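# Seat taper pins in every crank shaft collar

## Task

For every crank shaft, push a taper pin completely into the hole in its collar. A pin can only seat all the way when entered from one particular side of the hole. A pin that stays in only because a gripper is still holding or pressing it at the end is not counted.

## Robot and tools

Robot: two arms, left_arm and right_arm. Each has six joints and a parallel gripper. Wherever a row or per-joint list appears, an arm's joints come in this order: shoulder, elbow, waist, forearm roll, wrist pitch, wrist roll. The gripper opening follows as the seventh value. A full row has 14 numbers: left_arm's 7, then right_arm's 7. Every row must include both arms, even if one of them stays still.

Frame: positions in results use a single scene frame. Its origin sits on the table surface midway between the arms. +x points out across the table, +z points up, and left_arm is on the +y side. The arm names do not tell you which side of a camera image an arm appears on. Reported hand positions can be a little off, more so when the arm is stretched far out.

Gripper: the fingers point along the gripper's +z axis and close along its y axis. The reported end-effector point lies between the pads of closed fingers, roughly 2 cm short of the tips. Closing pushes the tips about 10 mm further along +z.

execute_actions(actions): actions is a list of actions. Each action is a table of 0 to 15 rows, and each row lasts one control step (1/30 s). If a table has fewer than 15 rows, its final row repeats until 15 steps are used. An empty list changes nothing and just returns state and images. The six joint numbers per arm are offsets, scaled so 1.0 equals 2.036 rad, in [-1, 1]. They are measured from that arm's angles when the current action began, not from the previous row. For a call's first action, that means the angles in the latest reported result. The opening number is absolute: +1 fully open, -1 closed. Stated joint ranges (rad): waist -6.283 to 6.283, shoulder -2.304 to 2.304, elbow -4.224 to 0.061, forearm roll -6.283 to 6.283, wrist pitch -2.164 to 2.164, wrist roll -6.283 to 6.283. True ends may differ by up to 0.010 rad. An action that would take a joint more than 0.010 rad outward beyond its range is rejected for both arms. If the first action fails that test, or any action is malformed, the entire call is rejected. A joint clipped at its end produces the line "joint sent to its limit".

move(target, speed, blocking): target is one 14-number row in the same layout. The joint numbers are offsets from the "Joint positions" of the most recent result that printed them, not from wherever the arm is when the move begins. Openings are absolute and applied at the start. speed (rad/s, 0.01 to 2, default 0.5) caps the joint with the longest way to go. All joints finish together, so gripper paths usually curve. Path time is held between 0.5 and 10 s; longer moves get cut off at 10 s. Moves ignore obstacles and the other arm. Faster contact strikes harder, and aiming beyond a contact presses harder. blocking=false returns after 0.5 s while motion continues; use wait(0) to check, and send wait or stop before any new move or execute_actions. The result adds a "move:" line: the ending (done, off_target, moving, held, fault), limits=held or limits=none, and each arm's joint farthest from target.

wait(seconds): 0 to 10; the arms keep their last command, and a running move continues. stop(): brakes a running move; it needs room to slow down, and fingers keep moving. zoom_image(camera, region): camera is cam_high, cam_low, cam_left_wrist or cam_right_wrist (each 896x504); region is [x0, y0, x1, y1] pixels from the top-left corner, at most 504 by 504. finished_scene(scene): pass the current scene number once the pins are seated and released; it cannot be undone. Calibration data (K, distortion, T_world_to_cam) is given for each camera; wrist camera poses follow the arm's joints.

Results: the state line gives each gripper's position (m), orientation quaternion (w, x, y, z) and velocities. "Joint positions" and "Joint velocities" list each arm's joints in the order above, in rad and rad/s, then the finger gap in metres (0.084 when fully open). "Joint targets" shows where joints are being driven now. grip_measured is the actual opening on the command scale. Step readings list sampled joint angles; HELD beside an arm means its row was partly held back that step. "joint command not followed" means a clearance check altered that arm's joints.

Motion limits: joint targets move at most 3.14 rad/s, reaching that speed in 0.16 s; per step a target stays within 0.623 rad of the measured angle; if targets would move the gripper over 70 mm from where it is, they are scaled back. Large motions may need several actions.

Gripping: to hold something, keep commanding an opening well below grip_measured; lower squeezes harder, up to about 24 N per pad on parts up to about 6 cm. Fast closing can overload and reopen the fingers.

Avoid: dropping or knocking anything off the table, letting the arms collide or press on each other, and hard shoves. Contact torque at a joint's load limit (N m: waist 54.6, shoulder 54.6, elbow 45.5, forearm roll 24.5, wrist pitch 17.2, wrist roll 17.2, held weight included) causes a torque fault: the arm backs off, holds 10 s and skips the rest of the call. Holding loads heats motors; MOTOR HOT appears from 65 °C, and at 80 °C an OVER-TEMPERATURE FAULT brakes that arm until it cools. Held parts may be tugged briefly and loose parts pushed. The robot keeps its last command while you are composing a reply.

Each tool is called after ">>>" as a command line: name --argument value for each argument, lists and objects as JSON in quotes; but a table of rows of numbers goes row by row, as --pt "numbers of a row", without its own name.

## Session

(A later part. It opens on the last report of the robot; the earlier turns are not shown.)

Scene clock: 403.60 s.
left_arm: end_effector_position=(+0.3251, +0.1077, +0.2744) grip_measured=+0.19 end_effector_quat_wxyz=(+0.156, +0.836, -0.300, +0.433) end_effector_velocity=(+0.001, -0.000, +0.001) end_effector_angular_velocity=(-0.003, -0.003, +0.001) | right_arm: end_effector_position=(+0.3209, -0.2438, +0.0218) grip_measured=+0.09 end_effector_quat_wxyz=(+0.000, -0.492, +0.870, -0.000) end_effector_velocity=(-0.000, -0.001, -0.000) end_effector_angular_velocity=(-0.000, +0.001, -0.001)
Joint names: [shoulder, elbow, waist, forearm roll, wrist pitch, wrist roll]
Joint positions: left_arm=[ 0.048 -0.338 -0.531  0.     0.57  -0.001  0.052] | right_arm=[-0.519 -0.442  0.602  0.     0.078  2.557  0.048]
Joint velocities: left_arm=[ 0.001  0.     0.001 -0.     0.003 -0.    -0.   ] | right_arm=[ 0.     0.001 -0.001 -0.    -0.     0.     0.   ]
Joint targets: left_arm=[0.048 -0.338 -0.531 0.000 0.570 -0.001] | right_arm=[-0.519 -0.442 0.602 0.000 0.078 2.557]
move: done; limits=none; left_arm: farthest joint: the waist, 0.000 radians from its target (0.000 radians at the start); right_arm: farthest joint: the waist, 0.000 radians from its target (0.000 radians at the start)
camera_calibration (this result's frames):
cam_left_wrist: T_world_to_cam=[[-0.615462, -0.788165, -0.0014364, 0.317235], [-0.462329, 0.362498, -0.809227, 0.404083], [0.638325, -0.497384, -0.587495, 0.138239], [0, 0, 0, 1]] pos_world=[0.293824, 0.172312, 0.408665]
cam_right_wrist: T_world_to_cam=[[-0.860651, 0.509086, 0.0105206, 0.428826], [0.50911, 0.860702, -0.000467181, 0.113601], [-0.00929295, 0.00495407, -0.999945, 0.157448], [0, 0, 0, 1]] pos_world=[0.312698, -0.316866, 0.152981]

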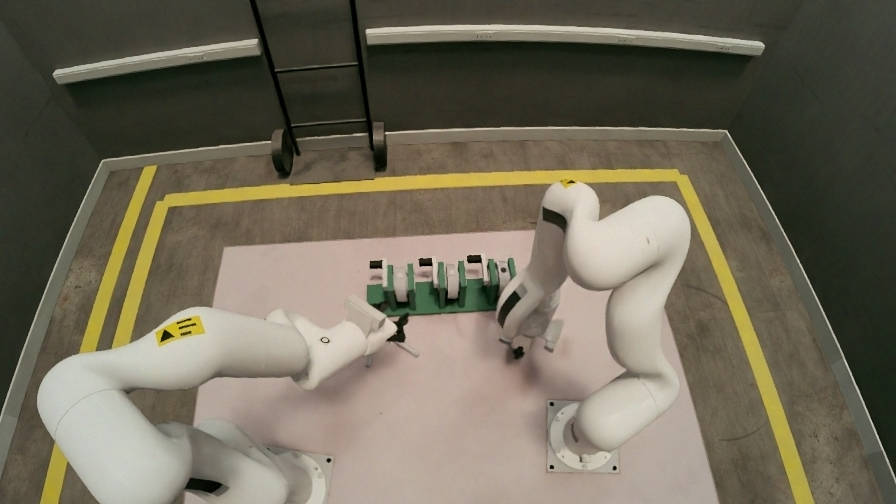

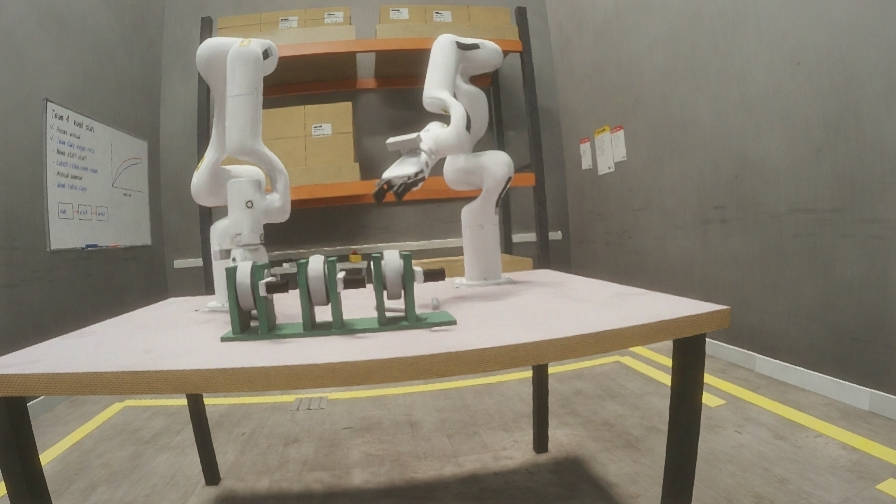

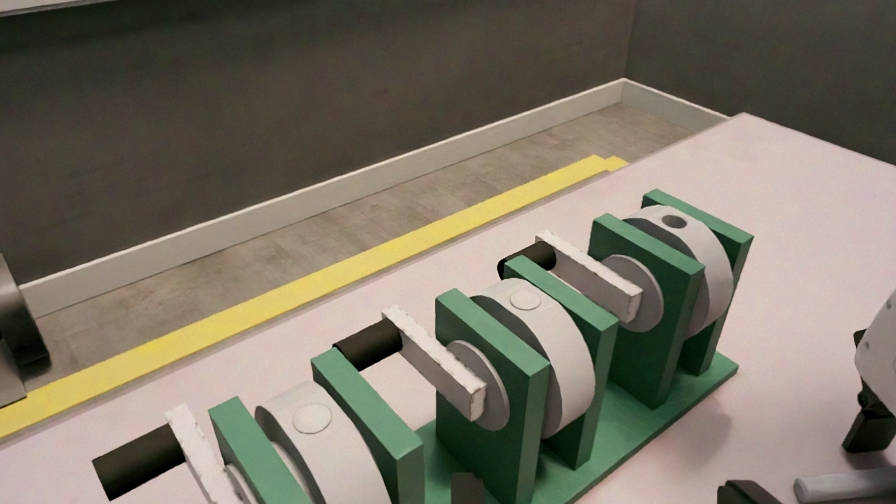

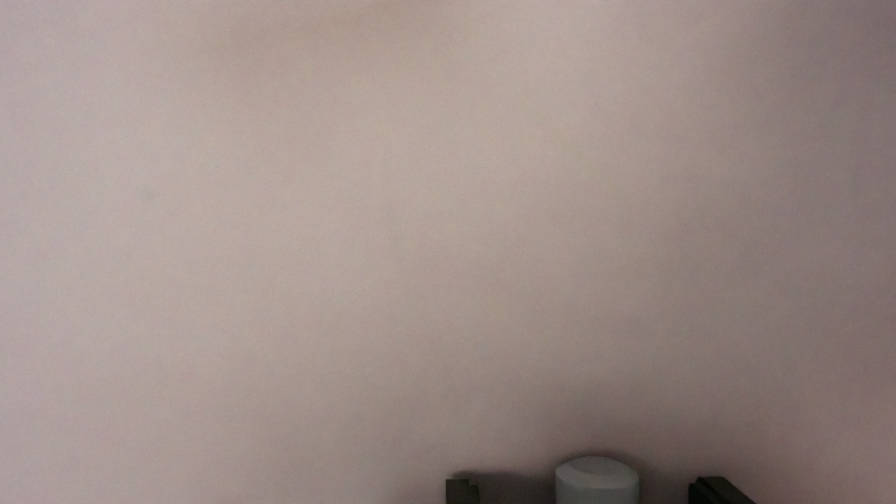

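>>> execute_actions --actions '[[[0,0,0,0,0,0,0.2,0,0,0,0,0,0,-0.4]],[[0,0,0,0,0,0,0.2,0,0,0,0,0,0,-0.65]],[[0,0,0,0,0,0,0.2,0,0,0,0,0,0,-1]]]'

>>> move --target '[0,0,0,0,0,0,0.2,0.3286,0,-0.0349,0,-0.329,-0.3,-1]'

>>> move --target '[0,0,0,0,0,0,0.2,0,0.0753,0,0,0.929,-0.956,-1]' --speed 0.8

>>> move --target '[-0.16,-0.15,-0.07,0,-0.01,0,0.2,-0.3566,0,0,0,0.274,0,-1]' --speed 0.4

Scene clock: 428.97 s.
left_arm: end_effector_position=(+0.3251, +0.1077, +0.2744) grip_measured=+0.19 end_effector_quat_wxyz=(+0.156, +0.836, -0.300, +0.433) end_effector_velocity=(-0.000, -0.000, +0.000) end_effector_angular_velocity=(-0.000, +0.000, -0.001) | right_arm: end_effector_position=(+0.3209, -0.2438, +0.0218) grip_measured=-0.61 end_effector_quat_wxyz=(+0.000, -0.492, +0.870, -0.000) end_effector_velocity=(+0.000, +0.000, -0.000) end_effector_angular_velocity=(+0.001, -0.001, +0.002)
Joint names: [shoulder, elbow, waist, forearm roll, wrist pitch, wrist roll]
Joint positions: left_arm=[ 0.048 -0.338 -0.531  0.     0.57  -0.001  0.052] | right_arm=[-0.519 -0.442  0.602  0.     0.078  2.557  0.017]
Joint velocities: left_arm=[ 0.     0.    -0.001  0.     0.    -0.     0.   ] | right_arm=[-0.     0.     0.001  0.     0.002 -0.001  0.   ]
Joint targets: left_arm=[0.048 -0.338 -0.531 0.000 0.570 -0.001] | right_arm=[-0.519 -0.442 0.602 0.000 0.078 2.557]
Step readings (joint positions; steps 1 to 15: 1st action; 16 to 30: 2nd action; 31 to 45: 3rd action):
0: left_arm=[0.048 -0.338 -0.531 0.000 0.570 -0.001] | right_arm=[-0.519 -0.442 0.602 0.000 0.078 2.557]
1: left_arm=[0.048 -0.338 -0.531 0.000 0.570 -0.001] | right_arm=[-0.519 -0.442 0.602 0.000 0.078 2.557]
2: left_arm=[0.048 -0.338 -0.531 0.000 0.570 -0.001] | right_arm=[-0.519 -0.442 0.602 0.000 0.078 2.557]
4: left_arm=[0.048 -0.338 -0.531 0.000 0.570 -0.001] | right_arm=[-0.519 -0.442 0.602 0.000 0.078 2.557]
8: left_arm=[0.048 -0.338 -0.531 0.000 0.570 -0.001] | right_arm=[-0.519 -0.442 0.602 0.000 0.078 2.557]
15: left_arm=[0.048 -0.338 -0.531 0.000 0.570 -0.001] | right_arm=[-0.519 -0.442 0.602 0.000 0.078 2.557]
16: left_arm=[0.048 -0.338 -0.531 0.000 0.570 -0.001] | right_arm=[-0.519 -0.442 0.602 0.000 0.078 2.557]
17: left_arm=[0.048 -0.338 -0.531 0.000 0.570 -0.001] | right_arm=[-0.519 -0.442 0.602 0.000 0.078 2.557]
19: left_arm=[0.048 -0.338 -0.531 0.000 0.570 -0.001] | right_arm=[-0.519 -0.442 0.602 0.000 0.078 2.557]
23: left_arm=[0.048 -0.338 -0.531 0.000 0.570 -0.001] | right_arm=[-0.519 -0.442 0.602 0.000 0.078 2.557]
30: left_arm=[0.048 -0.338 -0.531 0.000 0.570 -0.001] | right_arm=[-0.519 -0.442 0.602 0.000 0.078 2.557]
31: left_arm=[0.048 -0.338 -0.531 0.000 0.570 -0.001] | right_arm=[-0.519 -0.442 0.602 0.000 0.078 2.557]
32: left_arm=[0.048 -0.338 -0.531 0.000 0.570 -0.001] | right_arm=[-0.519 -0.442 0.602 0.000 0.078 2.557]
34: left_arm=[0.048 -0.338 -0.531 0.000 0.570 -0.001] | right_arm=[-0.519 -0.442 0.602 0.000 0.078 2.557]
38: left_arm=[0.048 -0.338 -0.531 0.000 0.570 -0.001] | right_arm=[-0.519 -0.442 0.602 0.000 0.078 2.557]
45: Joint positions above
camera_calibration (this result's frames):
cam_left_wrist: T_world_to_cam=[[-0.615462, -0.788165, -0.00143624, 0.317235], [-0.462329, 0.362497, -0.809227, 0.404083], [0.638325, -0.497384, -0.587495, 0.138239], [0, 0, 0, 1]] pos_world=[0.293824, 0.172312, 0.408665]
cam_right_wrist: T_world_to_cam=[[-0.860653, 0.509084, 0.0105153, 0.428828], [0.509108, 0.860703, -0.000459203, 0.113599], [-0.00928432, 0.0049582, -0.999945, 0.157446], [0, 0, 0, 1]] pos_world=[0.3127, -0.316865, 0.15298]

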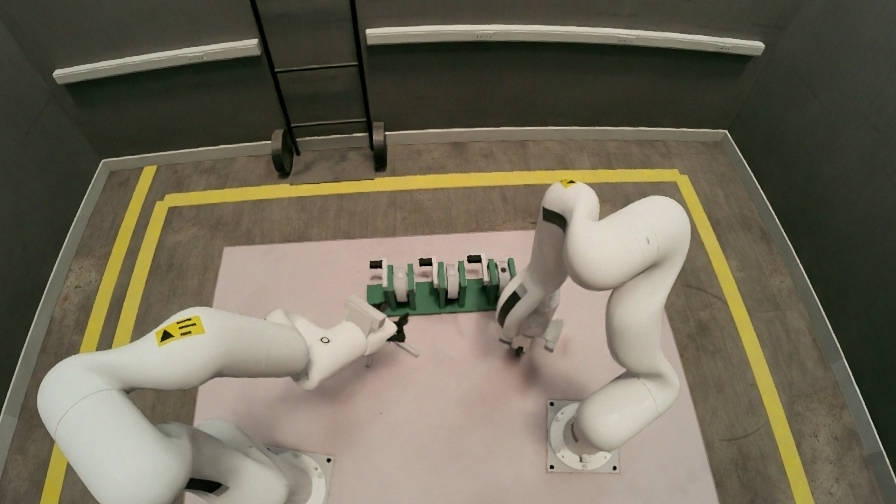

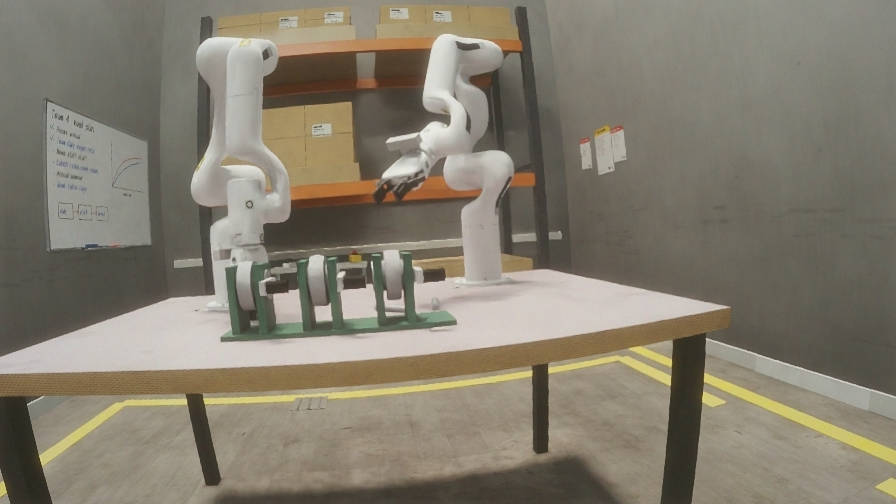

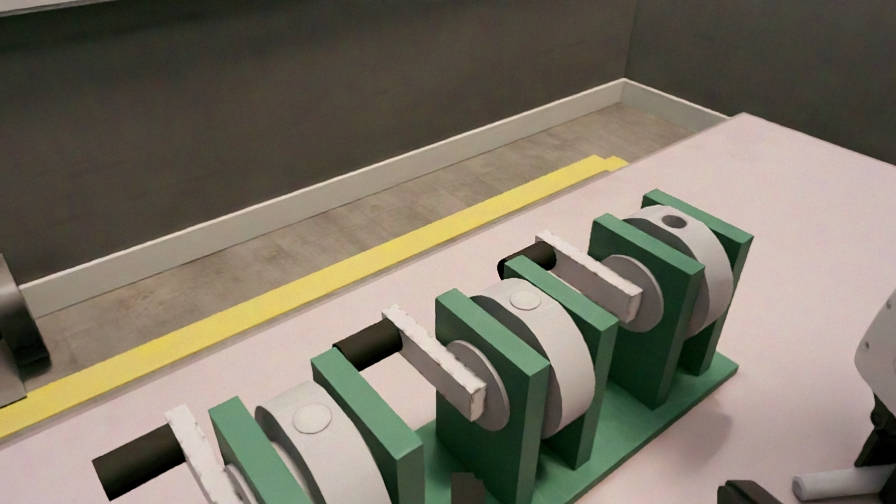

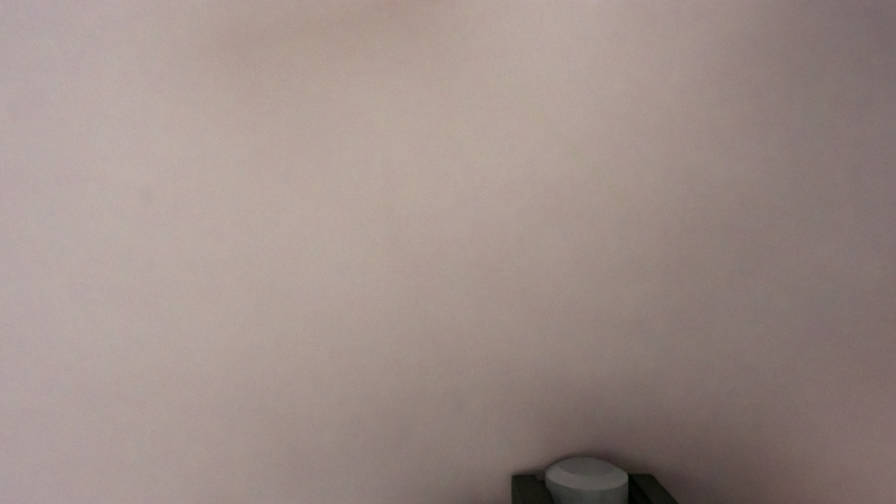

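Scene clock: 430.73 s.
left_arm: end_effector_position=(+0.3251, +0.1077, +0.2744) grip_measured=+0.19 end_effector_quat_wxyz=(+0.156, +0.836, -0.300, +0.433) end_effector_velocity=(+0.000, -0.000, +0.000) end_effector_angular_velocity=(-0.001, -0.000, +0.001) | right_arm: end_effector_position=(+0.3236, -0.2664, +0.2349) grip_measured=-0.61 end_effector_quat_wxyz=(+0.000, +0.706, -0.708, -0.000) end_effector_velocity=(-0.000, -0.000, +0.001) end_effector_angular_velocity=(+0.000, -0.000, +0.001)
Joint names: [shoulder, elbow, waist, forearm roll, wrist pitch, wrist roll]
Joint positions: left_arm=[ 0.048 -0.338 -0.531  0.     0.57  -0.001  0.052] | right_arm=[ 0.149 -0.442  0.531  0.    -0.591  1.947  0.017]
Joint velocities: left_arm=[-0.    -0.    -0.    -0.001  0.    -0.    -0.   ] | right_arm=[ 0.003  0.001  0.     0.    -0.002 -0.001 -0.   ]
Joint targets: left_arm=[0.048 -0.338 -0.531 0.000 0.570 -0.001] | right_arm=[0.150 -0.442 0.531 0.000 -0.591 1.947]
move: done; limits=none; left_arm: farthest joint: the waist, 0.000 radians from its target (0.000 radians at the start); right_arm: farthest joint: the shoulder, 0.001 radians from its target (0.669 radians at the start)
camera_calibration (this result's frames):
cam_left_wrist: T_world_to_cam=[[-0.615462, -0.788165, -0.00143625, 0.317235], [-0.462329, 0.362497, -0.809227, 0.404084], [0.638325, -0.497384, -0.587495, 0.138239], [0, 0, 0, 1]] pos_world=[0.293824, 0.172312, 0.408665]
cam_right_wrist: T_world_to_cam=[[-0.999919, -0.00542063, 0.0115568, 0.348122], [-0.00543625, 0.999984, -0.00132122, 0.335581], [-0.0115495, -0.00138394, -0.999932, 0.369759], [0, 0, 0, 1]] pos_world=[0.354188, -0.333177, 0.366154]

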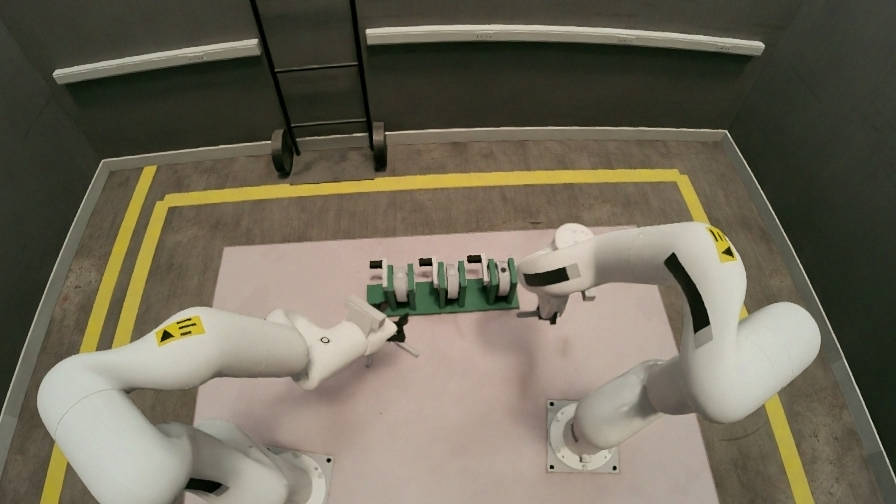

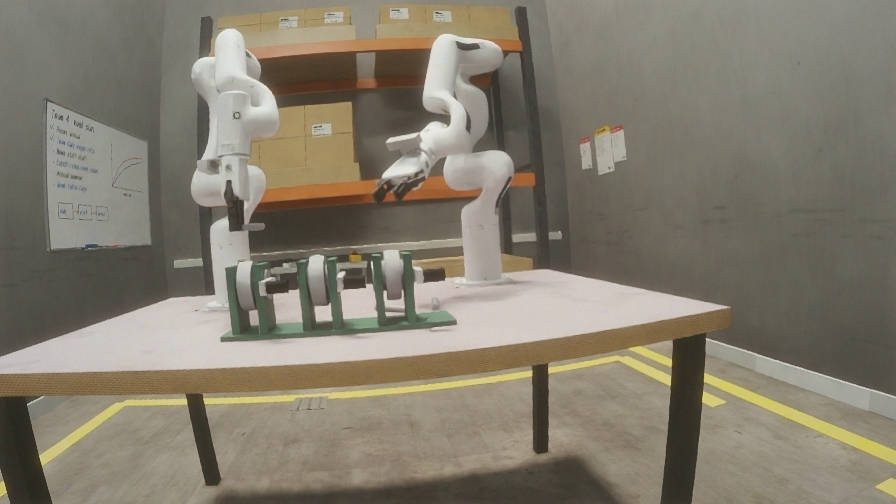

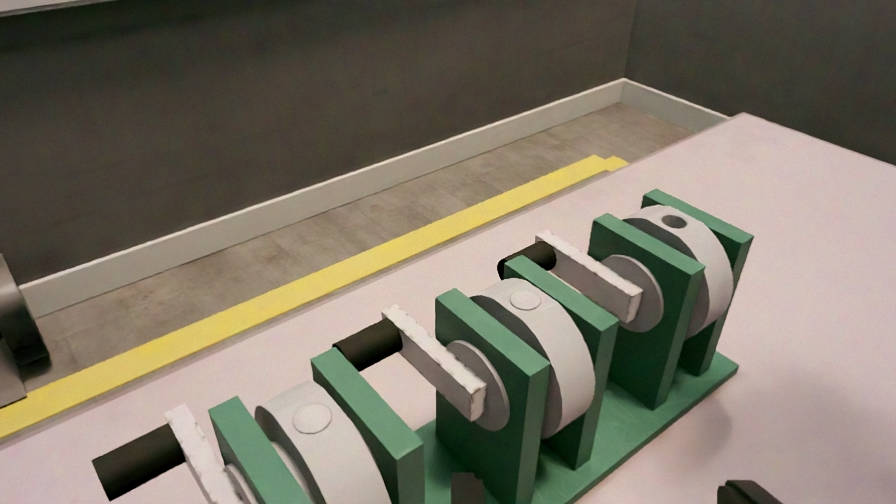

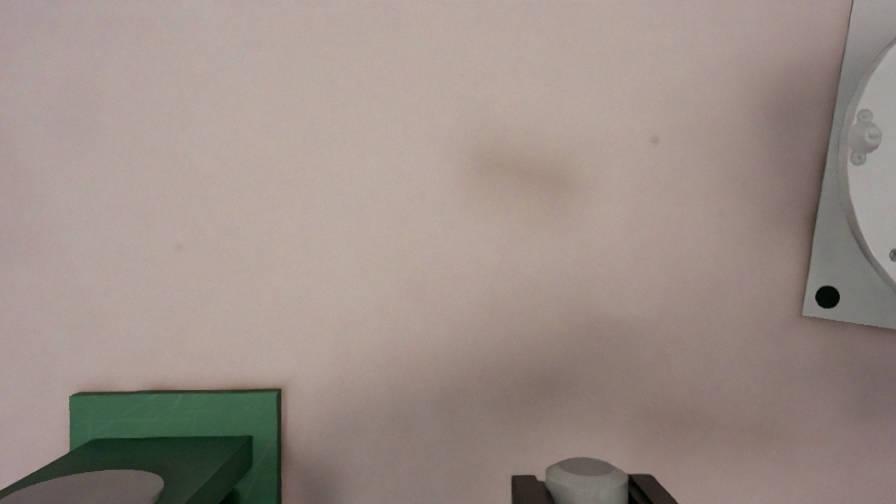

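Scene clock: 433.67 s.
left_arm: end_effector_position=(+0.3251, +0.1077, +0.2744) grip_measured=+0.19 end_effector_quat_wxyz=(+0.156, +0.836, -0.300, +0.433) end_effector_velocity=(+0.000, +0.000, +0.001) end_effector_angular_velocity=(-0.001, -0.001, +0.001) | right_arm: end_effector_position=(+0.5058, -0.1949, +0.4678) grip_measured=-0.61 end_effector_quat_wxyz=(-0.142, +0.635, +0.120, +0.750) end_effector_velocity=(+0.000, -0.000, +0.001) end_effector_angular_velocity=(-0.000, -0.002, -0.001)
Joint names: [shoulder, elbow, waist, forearm roll, wrist pitch, wrist roll]
Joint positions: left_arm=[ 0.048 -0.338 -0.531  0.     0.57  -0.001  0.052] | right_arm=[ 0.149 -0.288  0.531  0.     1.3    0.001  0.017]
Joint velocities: left_arm=[ 0.001 -0.     0.001 -0.001  0.001 -0.     0.   ] | right_arm=[ 0.    -0.    -0.     0.     0.002 -0.001 -0.   ]
Joint targets: left_arm=[0.048 -0.338 -0.531 0.000 0.570 -0.001] | right_arm=[0.149 -0.288 0.531 0.000 1.300 0.001]
move: done; limits=none; left_arm: farthest joint: the waist, 0.000 radians from its target (0.000 radians at the start); right_arm: farthest joint: the waist, 0.000 radians from its target (0.000 radians at the start)
camera_calibration (this result's frames):
cam_left_wrist: T_world_to_cam=[[-0.615462, -0.788165, -0.00143617, 0.317235], [-0.462329, 0.362497, -0.809227, 0.404084], [0.638325, -0.497384, -0.587495, 0.138239], [0, 0, 0, 1]] pos_world=[0.293824, 0.172312, 0.408665]
cam_right_wrist: T_world_to_cam=[[0.3542, -0.935159, 0.00446829, -0.334781], [0.15762, 0.054989, -0.985968, 0.45938], [0.921791, 0.349934, 0.166877, -0.34462], [0, 0, 0, 1]] pos_world=[0.36384, -0.21774, 0.511939]

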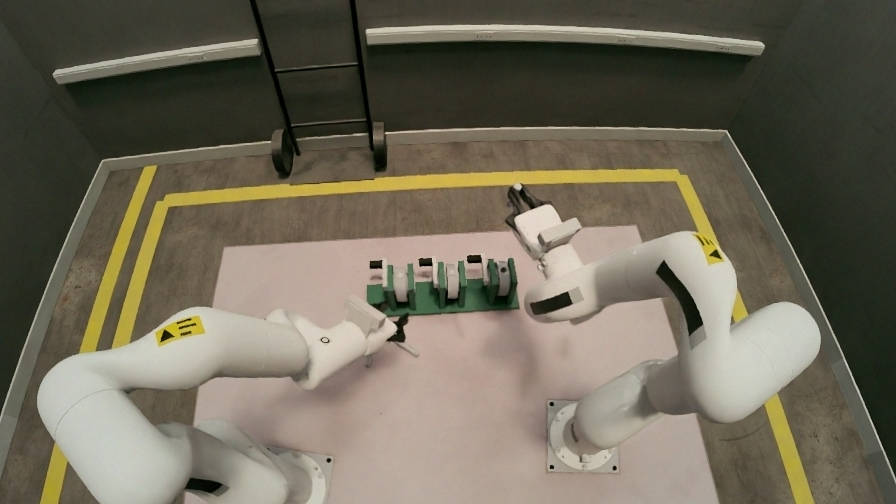

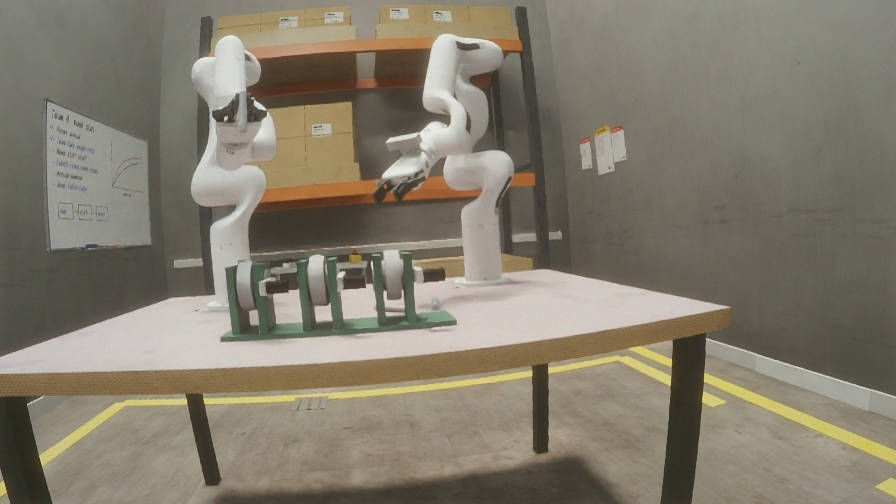

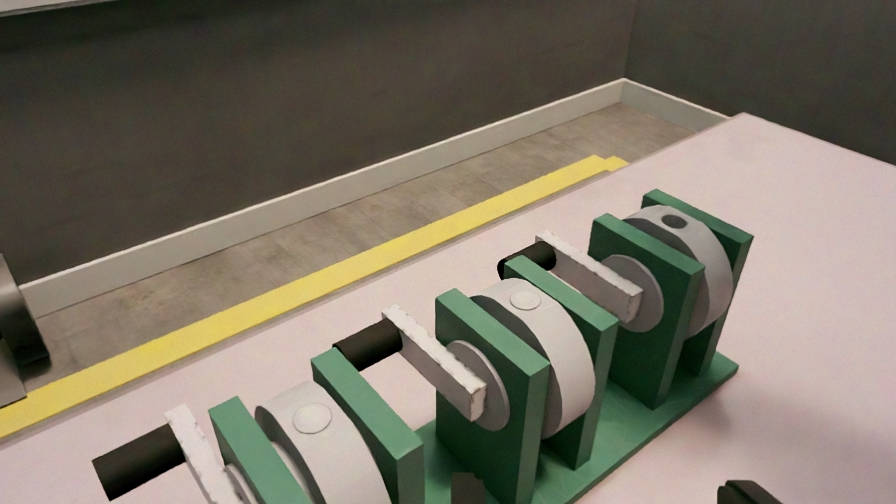

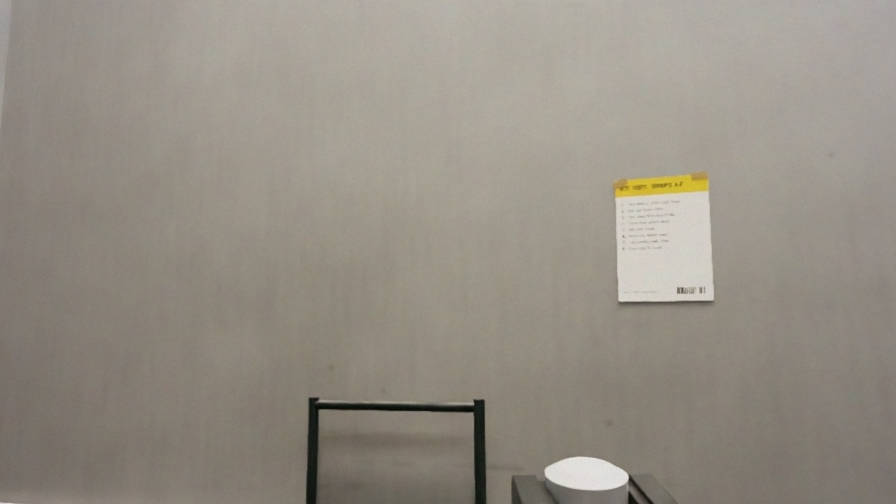

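Scene clock: 435.87 s.
left_arm: end_effector_position=(+0.3537, -0.0252, +0.2459) grip_measured=+0.19 end_effector_quat_wxyz=(+0.179, +0.821, -0.363, +0.404) end_effector_velocity=(-0.000, -0.001, -0.001) end_effector_angular_velocity=(-0.000, -0.000, -0.001) | right_arm: end_effector_position=(+0.4875, -0.2021, +0.2397) grip_measured=-0.61 end_effector_quat_wxyz=(-0.132, +0.695, +0.131, +0.694) end_effector_velocity=(-0.000, -0.000, -0.001) end_effector_angular_velocity=(-0.000, +0.001, -0.000)
Joint names: [shoulder, elbow, waist, forearm roll, wrist pitch, wrist roll]
Joint positions: left_arm=[-0.278 -0.644 -0.673  0.     0.549 -0.001  0.052] | right_arm=[-0.576 -0.289  0.531  0.     1.857  0.001  0.017]
Joint velocities: left_arm=[-0.003 -0.001 -0.001  0.     0.002  0.    -0.   ] | right_arm=[-0.001  0.001 -0.    -0.     0.001  0.     0.   ]
Joint targets: left_arm=[-0.278 -0.644 -0.673 0.000 0.549 -0.001] | right_arm=[-0.577 -0.288 0.531 0.000 1.857 0.001]
move: done; limits=none; left_arm: farthest joint: the waist, 0.000 radians from its target (0.143 radians at the start); right_arm: farthest joint: the shoulder, 0.001 radians from its target (0.726 radians at the start)
camera_calibration (this result's frames):
cam_left_wrist: T_world_to_cam=[[-0.721136, -0.692789, -0.00257263, 0.270102], [-0.427983, 0.448409, -0.784704, 0.426409], [0.544788, -0.564778, -0.619865, 0.0765153], [0, 0, 0, 1]] pos_world=[0.335591, 0.039132, 0.382729]
cam_right_wrist: T_world_to_cam=[[0.35506, -0.93482, 0.0065516, -0.334849], [0.00249053, -0.0060623, -0.999979, 0.304332], [0.93484, 0.355069, 0.000175718, -0.252576], [0, 0, 0, 1]] pos_world=[0.354251, -0.221497, 0.306563]

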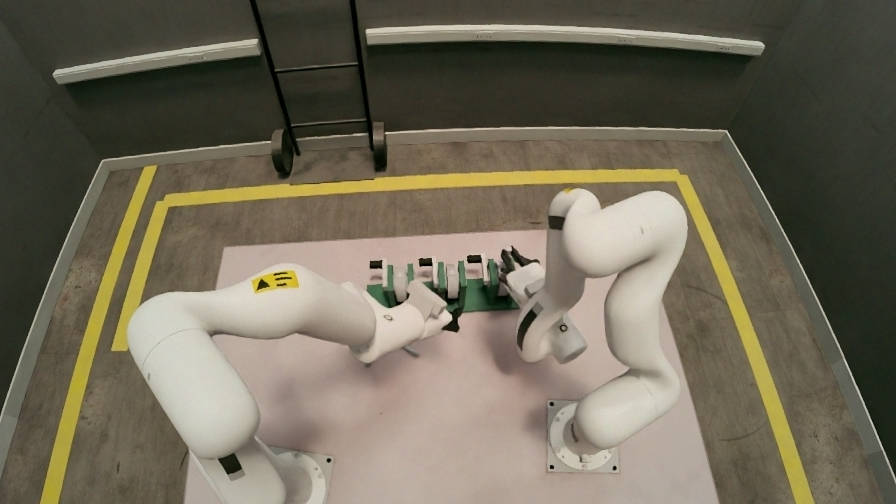

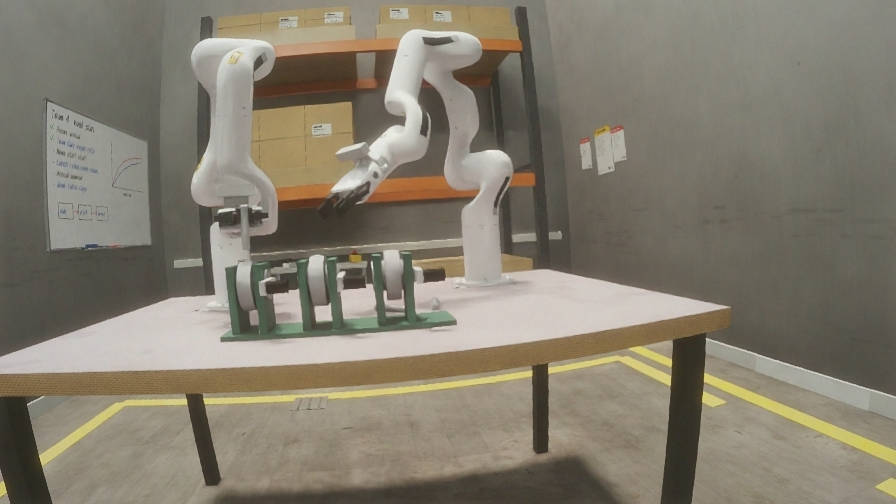

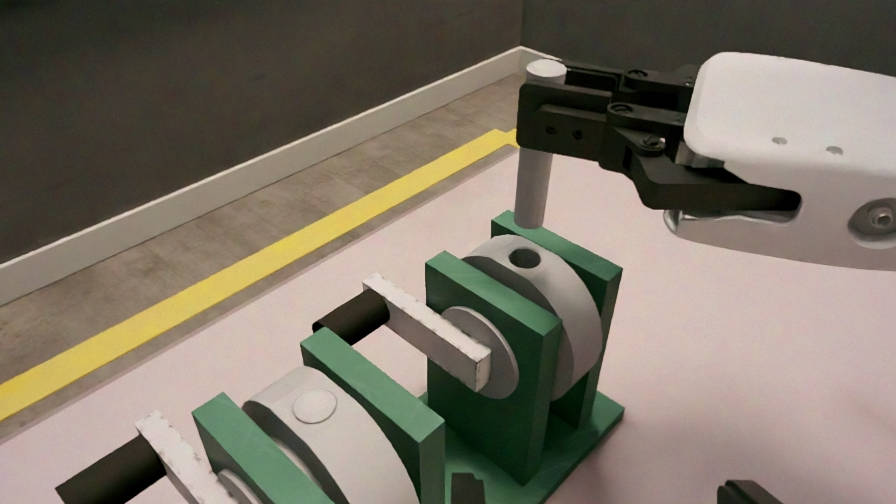

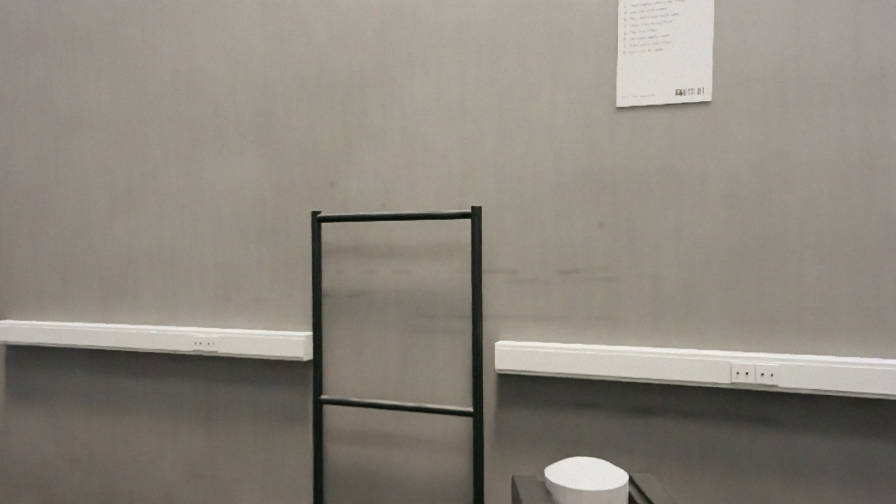

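>>> move --target '[0,0,0,0,0,0,0.2,-0.0467,-0.014,0,0,0.0327,0,-1]' --speed 0.08

>>> zoom_image --camera "cam_left_wrist" --region '[450,90,650,310]'

>>> zoom_image --camera "cam_low" --region '[200,195,290,295]'

Scene clock: 446.20 s.
left_arm: end_effector_position=(+0.3537, -0.0252, +0.2459) grip_measured=+0.19 end_effector_quat_wxyz=(+0.179, +0.821, -0.363, +0.404) end_effector_velocity=(+0.001, +0.001, -0.000) end_effector_angular_velocity=(-0.001, -0.000, +0.002) | right_arm: end_effector_position=(+0.4876, -0.2021, +0.2175) grip_measured=-0.61 end_effector_quat_wxyz=(-0.132, +0.695, +0.131, +0.694) end_effector_velocity=(+0.000, -0.000, +0.000) end_effector_angular_velocity=(-0.000, +0.000, -0.000)
Joint names: [shoulder, elbow, waist, forearm roll, wrist pitch, wrist roll]
Joint positions: left_arm=[-0.278 -0.644 -0.673  0.     0.549 -0.001  0.052] | right_arm=[-0.671 -0.317  0.531  0.     1.924  0.001  0.017]
Joint velocities: left_arm=[-0.     0.     0.002 -0.001  0.001  0.    -0.   ] | right_arm=[ 0.001  0.    -0.    -0.    -0.001  0.    -0.   ]
Joint targets: left_arm=[-0.278 -0.644 -0.673 0.000 0.549 -0.001] | right_arm=[-0.671 -0.317 0.531 0.000 1.924 0.001]
move: done; limits=none; left_arm: farthest joint: the waist, 0.000 radians from its target (0.000 radians at the start); right_arm: farthest joint: the waist, 0.000 radians from its target (0.000 radians at the start)
camera_calibration (this result's frames):
cam_left_wrist: T_world_to_cam=[[-0.721136, -0.692788, -0.00257264, 0.270102], [-0.427983, 0.448409, -0.784704, 0.426409], [0.544787, -0.564777, -0.619866, 0.0765154], [0, 0, 0, 1]] pos_world=[0.335591, 0.039132, 0.382729]
cam_right_wrist: T_world_to_cam=[[0.355066, -0.934818, 0.00656255, -0.334706], [0.00259846, -0.00603302, -0.999978, 0.282165], [0.934838, 0.355075, 0.000286968, -0.252633], [0, 0, 0, 1]] pos_world=[0.35428, -0.221484, 0.284428]

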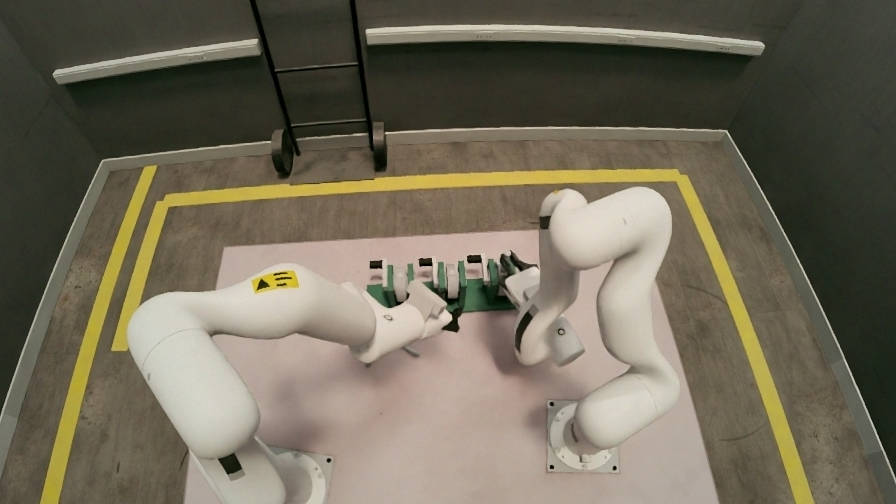

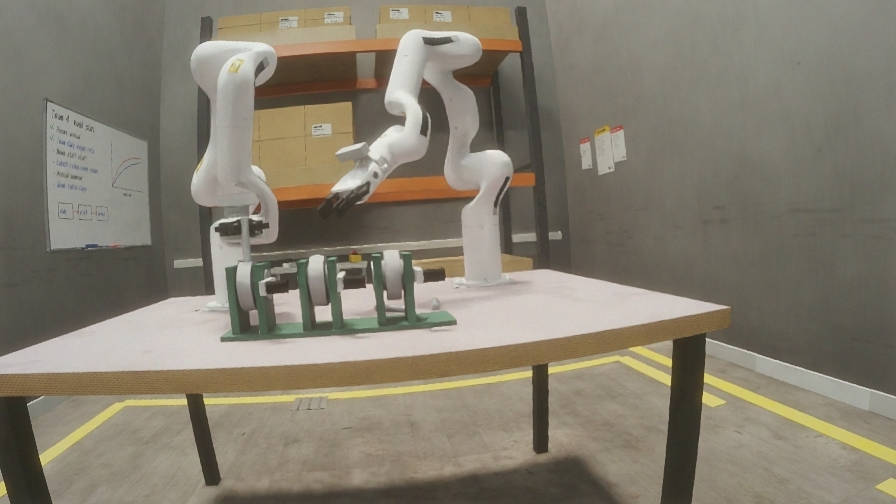

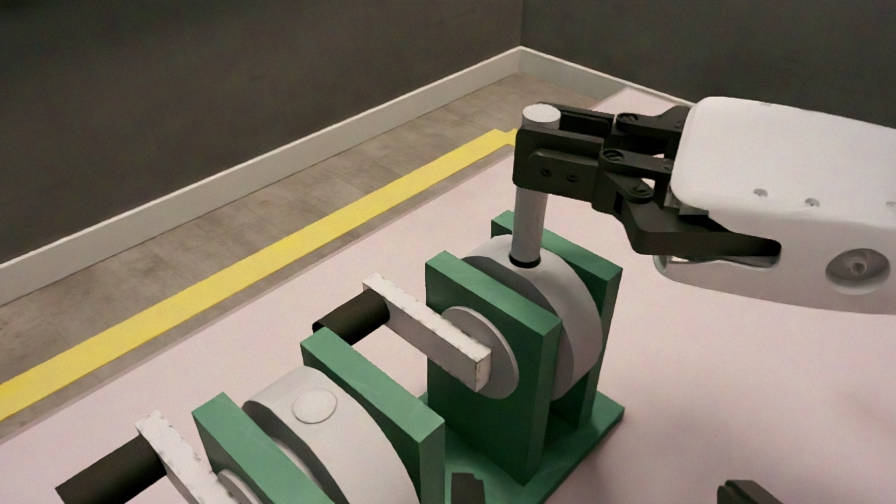

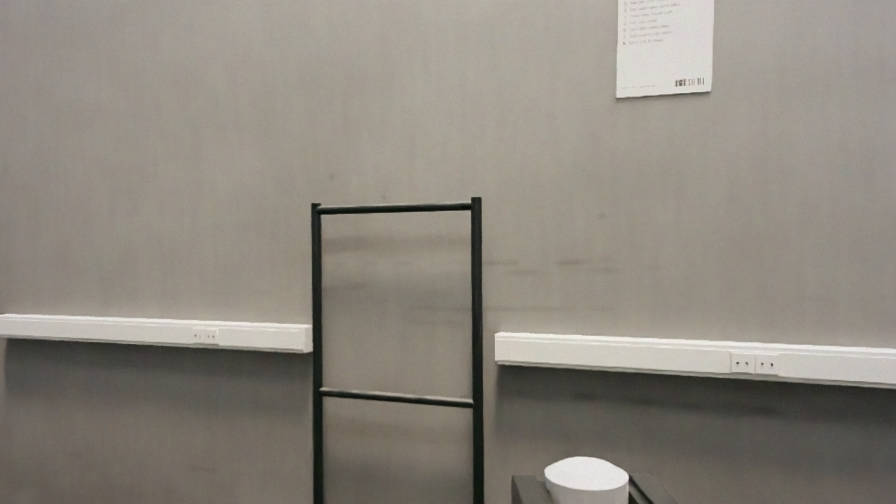

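Region (450, 90, 650, 310) of cam_left_wrist's 896x504 image, scaled by 2.291, with more detail than that image has; it fills the left 458 columns of this view, and the rest is white.

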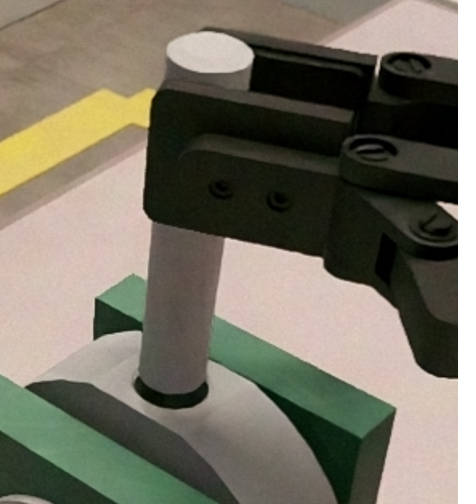

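Region (200, 195, 290, 295) of cam_low's 896x504 image, scaled by 5.040, with more detail than that image has; it fills the left 454 columns of this view, and the rest is white.

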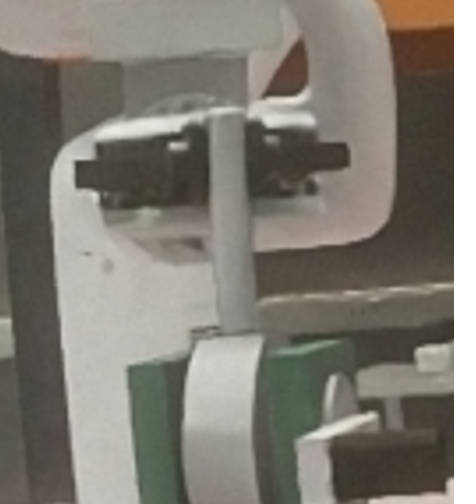

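>>> move --target '[0,0,0,0,0,0,0.2,-0.026,-0.0088,0,0,0.0172,0,-1]' --speed 0.02

>>> zoom_image --camera "cam_left_wrist" --region '[450,90,650,310]'

Scene clock: 455.10 s.
left_arm: end_effector_position=(+0.3537, -0.0252, +0.2459) grip_measured=+0.19 end_effector_quat_wxyz=(+0.179, +0.821, -0.363, +0.404) end_effector_velocity=(-0.000, -0.000, +0.000) end_effector_angular_velocity=(-0.001, -0.001, -0.001) | right_arm: end_effector_position=(+0.4876, -0.2021, +0.2048) grip_measured=-0.61 end_effector_quat_wxyz=(-0.132, +0.695, +0.131, +0.694) end_effector_velocity=(-0.000, +0.000, +0.000) end_effector_angular_velocity=(+0.000, -0.000, +0.000)
Joint names: [shoulder, elbow, waist, forearm roll, wrist pitch, wrist roll]
Joint positions: left_arm=[-0.278 -0.644 -0.673  0.     0.549 -0.001  0.052] | right_arm=[-0.724 -0.335  0.531  0.     1.959  0.001  0.017]
Joint velocities: left_arm=[-0.     0.    -0.001  0.     0.001 -0.     0.   ] | right_arm=[ 0.001  0.     0.     0.    -0.     0.     0.   ]
Joint targets: left_arm=[-0.278 -0.644 -0.673 0.000 0.549 -0.001] | right_arm=[-0.724 -0.335 0.531 0.000 1.959 0.001]
move: done; limits=none; left_arm: farthest joint: the waist, 0.000 radians from its target (0.000 radians at the start); right_arm: farthest joint: the waist, 0.000 radians from its target (0.000 radians at the start)
camera_calibration (this result's frames):
cam_left_wrist: T_world_to_cam=[[-0.721136, -0.692788, -0.0025726, 0.270102], [-0.427983, 0.448409, -0.784704, 0.426409], [0.544787, -0.564777, -0.619866, 0.0765154], [0, 0, 0, 1]] pos_world=[0.335591, 0.039132, 0.382729]
cam_right_wrist: T_world_to_cam=[[0.355068, -0.934817, 0.0065691, -0.334625], [0.00258675, -0.00604448, -0.999978, 0.269435], [0.934837, 0.355077, 0.000271933, -0.252636], [0, 0, 0, 1]] pos_world=[0.354291, -0.221479, 0.271696]

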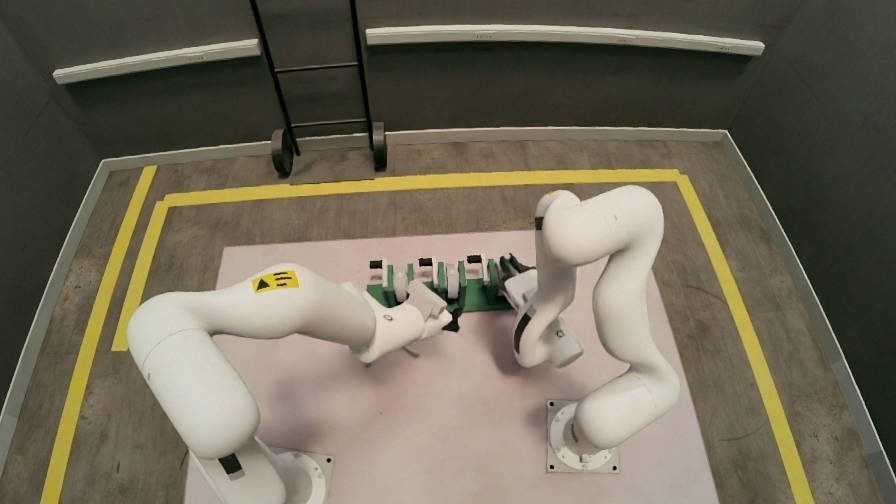

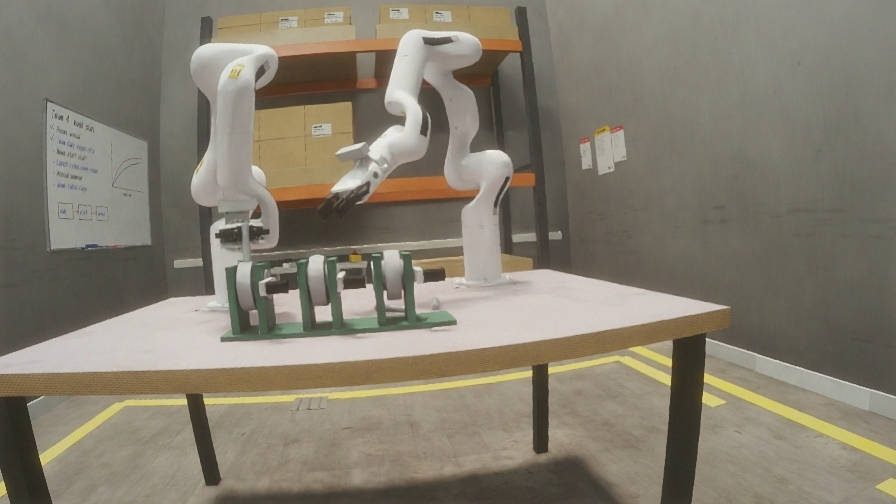

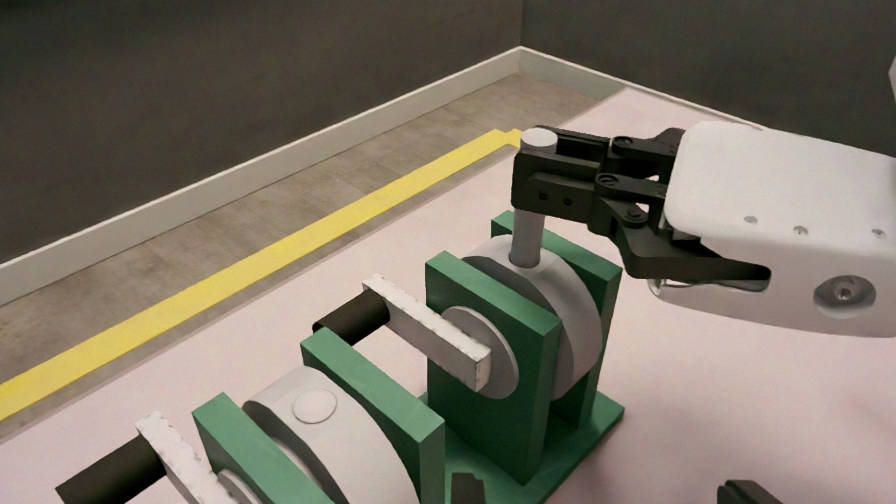

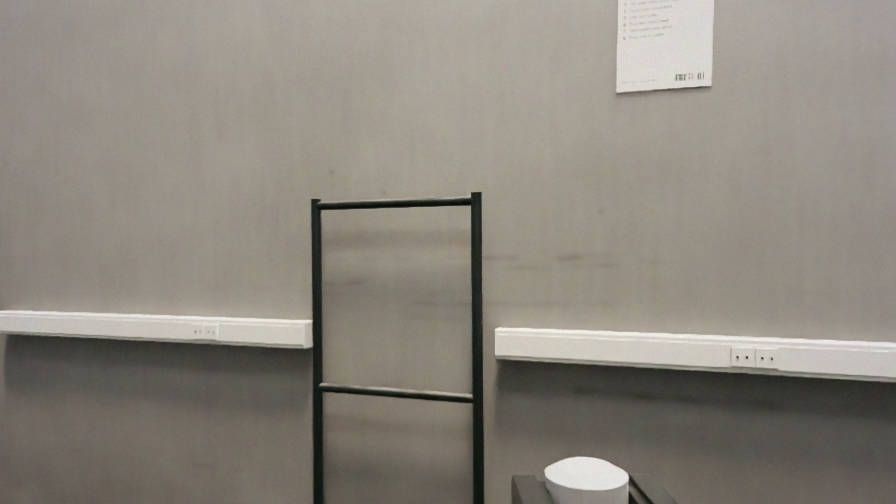

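Region (450, 90, 650, 310) of cam_left_wrist's 896x504 image, scaled by 2.291, with more detail than that image has; it fills the left 458 columns of this view, and the rest is white.

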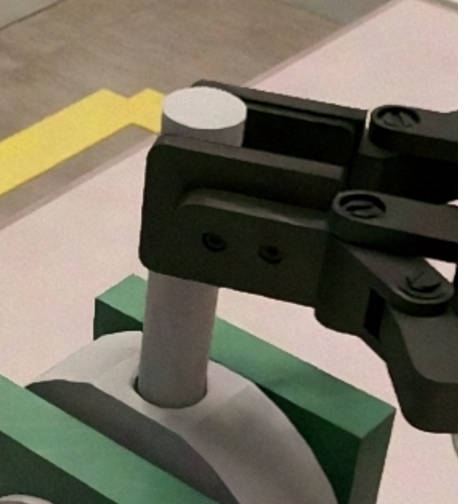

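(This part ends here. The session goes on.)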